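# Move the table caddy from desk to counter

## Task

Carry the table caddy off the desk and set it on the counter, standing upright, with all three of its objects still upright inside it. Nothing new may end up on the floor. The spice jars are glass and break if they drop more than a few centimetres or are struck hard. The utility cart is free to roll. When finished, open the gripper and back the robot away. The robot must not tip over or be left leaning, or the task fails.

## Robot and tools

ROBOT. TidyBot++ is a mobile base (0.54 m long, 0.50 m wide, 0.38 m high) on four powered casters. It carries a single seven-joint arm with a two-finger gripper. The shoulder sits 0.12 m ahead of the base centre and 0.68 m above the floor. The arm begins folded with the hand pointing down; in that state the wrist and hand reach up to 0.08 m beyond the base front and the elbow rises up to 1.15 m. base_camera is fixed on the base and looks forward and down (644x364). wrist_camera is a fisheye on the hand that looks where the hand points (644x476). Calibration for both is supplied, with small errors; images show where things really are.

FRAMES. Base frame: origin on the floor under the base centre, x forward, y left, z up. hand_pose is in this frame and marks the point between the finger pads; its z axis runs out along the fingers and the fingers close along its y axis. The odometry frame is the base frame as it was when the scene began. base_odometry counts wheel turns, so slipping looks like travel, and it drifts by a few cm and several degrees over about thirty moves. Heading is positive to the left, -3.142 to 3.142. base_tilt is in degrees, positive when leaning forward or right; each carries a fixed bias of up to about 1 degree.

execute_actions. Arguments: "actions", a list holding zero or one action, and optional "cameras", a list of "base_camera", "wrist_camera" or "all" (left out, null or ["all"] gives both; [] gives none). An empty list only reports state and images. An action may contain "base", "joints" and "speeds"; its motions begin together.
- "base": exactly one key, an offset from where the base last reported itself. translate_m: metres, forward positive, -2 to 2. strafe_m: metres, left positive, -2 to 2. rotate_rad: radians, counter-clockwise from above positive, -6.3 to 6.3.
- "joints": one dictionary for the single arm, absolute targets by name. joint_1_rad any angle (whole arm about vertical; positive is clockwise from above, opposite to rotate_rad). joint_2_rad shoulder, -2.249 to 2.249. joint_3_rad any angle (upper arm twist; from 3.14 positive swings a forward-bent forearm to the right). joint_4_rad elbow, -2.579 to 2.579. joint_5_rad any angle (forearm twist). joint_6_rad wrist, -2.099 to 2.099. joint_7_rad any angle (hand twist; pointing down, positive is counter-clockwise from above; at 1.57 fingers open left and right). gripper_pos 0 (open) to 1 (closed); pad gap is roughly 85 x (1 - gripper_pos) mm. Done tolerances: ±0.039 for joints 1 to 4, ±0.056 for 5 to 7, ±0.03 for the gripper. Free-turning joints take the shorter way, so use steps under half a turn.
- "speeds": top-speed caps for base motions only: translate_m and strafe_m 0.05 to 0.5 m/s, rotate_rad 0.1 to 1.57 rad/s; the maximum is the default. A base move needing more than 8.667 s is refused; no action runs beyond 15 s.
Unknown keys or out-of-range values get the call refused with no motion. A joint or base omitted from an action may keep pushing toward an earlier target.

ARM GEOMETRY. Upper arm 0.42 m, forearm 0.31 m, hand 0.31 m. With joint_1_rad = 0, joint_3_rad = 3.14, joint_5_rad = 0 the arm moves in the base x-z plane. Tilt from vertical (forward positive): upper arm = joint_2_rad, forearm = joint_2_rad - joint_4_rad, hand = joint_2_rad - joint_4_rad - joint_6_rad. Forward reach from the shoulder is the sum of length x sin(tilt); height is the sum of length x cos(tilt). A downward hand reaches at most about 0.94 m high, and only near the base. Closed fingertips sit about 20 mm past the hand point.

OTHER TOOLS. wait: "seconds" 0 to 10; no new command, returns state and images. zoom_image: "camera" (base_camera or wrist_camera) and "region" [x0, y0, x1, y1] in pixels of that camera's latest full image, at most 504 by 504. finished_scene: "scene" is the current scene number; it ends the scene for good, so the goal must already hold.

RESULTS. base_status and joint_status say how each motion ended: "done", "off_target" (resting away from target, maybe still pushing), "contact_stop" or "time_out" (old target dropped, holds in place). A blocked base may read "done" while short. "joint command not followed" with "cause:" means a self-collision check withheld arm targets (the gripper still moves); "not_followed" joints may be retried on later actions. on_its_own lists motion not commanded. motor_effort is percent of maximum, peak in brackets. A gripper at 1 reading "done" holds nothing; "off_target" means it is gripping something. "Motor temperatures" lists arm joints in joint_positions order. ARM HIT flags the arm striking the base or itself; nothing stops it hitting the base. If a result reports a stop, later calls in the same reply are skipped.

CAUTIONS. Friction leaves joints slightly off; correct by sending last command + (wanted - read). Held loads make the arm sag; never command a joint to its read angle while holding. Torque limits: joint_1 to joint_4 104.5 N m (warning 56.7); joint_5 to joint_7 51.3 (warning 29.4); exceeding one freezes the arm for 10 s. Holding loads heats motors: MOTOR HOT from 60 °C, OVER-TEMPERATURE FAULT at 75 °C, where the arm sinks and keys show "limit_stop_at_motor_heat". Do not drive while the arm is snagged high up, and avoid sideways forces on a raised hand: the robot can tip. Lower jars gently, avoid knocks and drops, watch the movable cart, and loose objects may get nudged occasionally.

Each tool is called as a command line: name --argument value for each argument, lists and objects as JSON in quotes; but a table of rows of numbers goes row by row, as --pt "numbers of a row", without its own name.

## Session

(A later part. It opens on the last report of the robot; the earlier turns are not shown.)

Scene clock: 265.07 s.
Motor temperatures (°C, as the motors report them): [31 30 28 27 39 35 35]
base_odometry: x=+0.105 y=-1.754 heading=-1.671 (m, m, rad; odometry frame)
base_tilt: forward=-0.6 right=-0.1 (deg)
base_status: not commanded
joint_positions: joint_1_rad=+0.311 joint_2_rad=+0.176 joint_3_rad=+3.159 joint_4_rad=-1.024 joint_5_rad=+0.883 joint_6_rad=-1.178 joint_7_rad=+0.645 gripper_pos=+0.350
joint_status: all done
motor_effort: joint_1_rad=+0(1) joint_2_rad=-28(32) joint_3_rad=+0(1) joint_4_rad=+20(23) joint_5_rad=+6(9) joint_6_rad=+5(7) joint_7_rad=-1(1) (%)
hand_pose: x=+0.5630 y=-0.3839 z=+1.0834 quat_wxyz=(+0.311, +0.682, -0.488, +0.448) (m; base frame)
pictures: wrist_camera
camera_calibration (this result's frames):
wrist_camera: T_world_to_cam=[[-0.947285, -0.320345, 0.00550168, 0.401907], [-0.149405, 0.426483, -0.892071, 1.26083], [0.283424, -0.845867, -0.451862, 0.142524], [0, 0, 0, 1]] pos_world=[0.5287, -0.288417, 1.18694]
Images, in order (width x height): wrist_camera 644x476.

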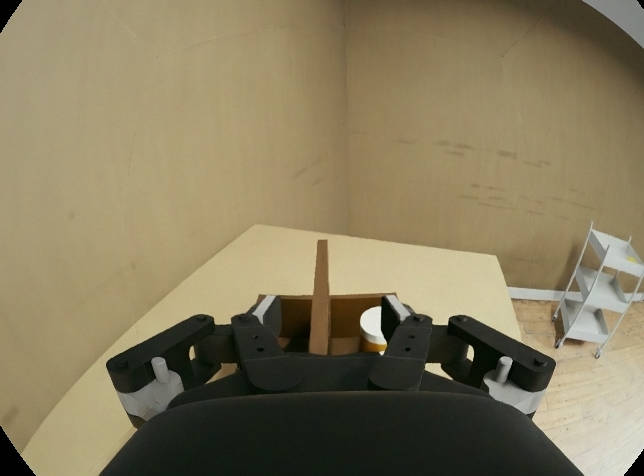

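execute_actions --actions '[{"joints":{"joint_4_rad":-0.8}}]' --cameras '[]'

execute_actions --actions '[{"base":{"translate_m":-0.6},"joints":{"joint_5_rad":0.2,"joint_7_rad":1.4,"joint_4_rad":-0.7}}]'

Scene clock: 269.10 s.
Motor temperatures (°C, as the motors report them): [31 30 28 27 39 35 35]
base_odometry: x=+0.105 y=-1.754 heading=-1.671 (m, m, rad; odometry frame)
base_tilt: forward=-0.6 right=-0.1 (deg)
base_status: not commanded
joint_positions: joint_1_rad=+0.311 joint_2_rad=+0.169 joint_3_rad=+3.159 joint_4_rad=-0.812 joint_5_rad=+0.884 joint_6_rad=-1.178 joint_7_rad=+0.645 gripper_pos=+0.350
joint_status: all done
motor_effort: joint_1_rad=+1(0) joint_2_rad=-26(30) joint_3_rad=+1(0) joint_4_rad=+20(22) joint_5_rad=+6(7) joint_6_rad=+6(6) joint_7_rad=+0(1) (%)
hand_pose: x=+0.5521 y=-0.3799 z=+1.1867 quat_wxyz=(+0.282, +0.620, -0.501, +0.533) (m; base frame)
pictures: none
No camera images: the call's "cameras" was empty. Leave "cameras" out to get every camera's image.

Scene clock: 271.73 s.
Motor temperatures (°C, as the motors report them): [31 30 28 27 39 35 35]
base_odometry: x=+0.166 y=-1.157 heading=-1.672 (m, m, rad; odometry frame)
base_tilt: forward=-0.6 right=-0.1 (deg)
base_status: done
joint_positions: joint_1_rad=+0.306 joint_2_rad=+0.160 joint_3_rad=+3.159 joint_4_rad=-0.713 joint_5_rad=+0.201 joint_6_rad=-1.176 joint_7_rad=+1.394 gripper_pos=+0.350
joint_status: all done
motor_effort: joint_1_rad=+0(3) joint_2_rad=-26(32) joint_3_rad=+0(3) joint_4_rad=+19(20) joint_5_rad=+1(7) joint_6_rad=+7(8) joint_7_rad=-1(1) (%)
hand_pose: x=+0.6522 y=-0.2366 z=+1.1604 quat_wxyz=(+0.138, +0.820, -0.224, +0.508) (m; base frame)
pictures: base_camera, wrist_camera
camera_calibration (this result's frames):
wrist_camera: T_world_to_cam=[[-0.516917, -0.855853, 0.0176945, 0.111582], [-0.427773, 0.240351, -0.871344, 1.39352], [0.74149, -0.457982, -0.490353, 0.114257], [0, 0, 0, 1]] pos_world=[0.569069, -0.187108, 1.26829]
Images, in order (width x height): base_camera 644x364, wrist_camera 644x476.

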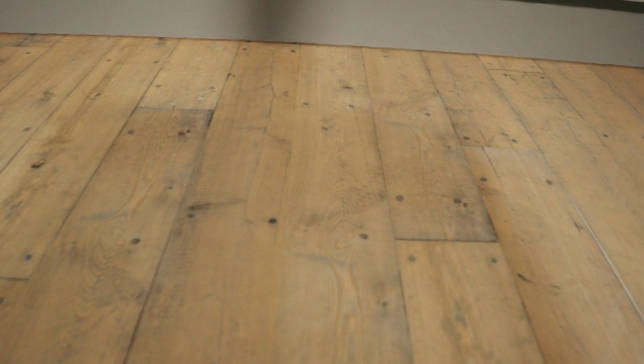

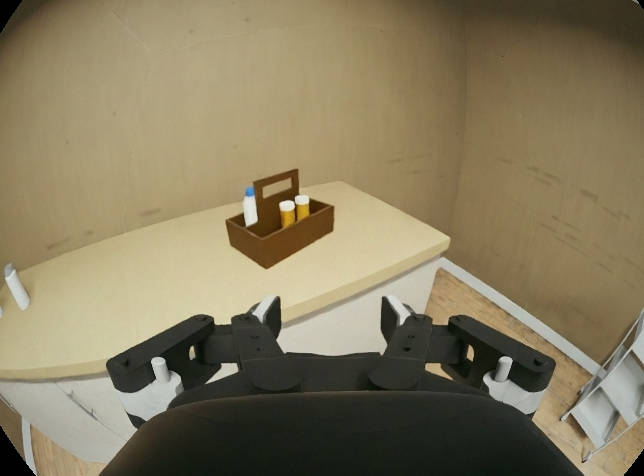

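All upright on the counter.

finished_scene --scene 1

The scene is finished: the task was done.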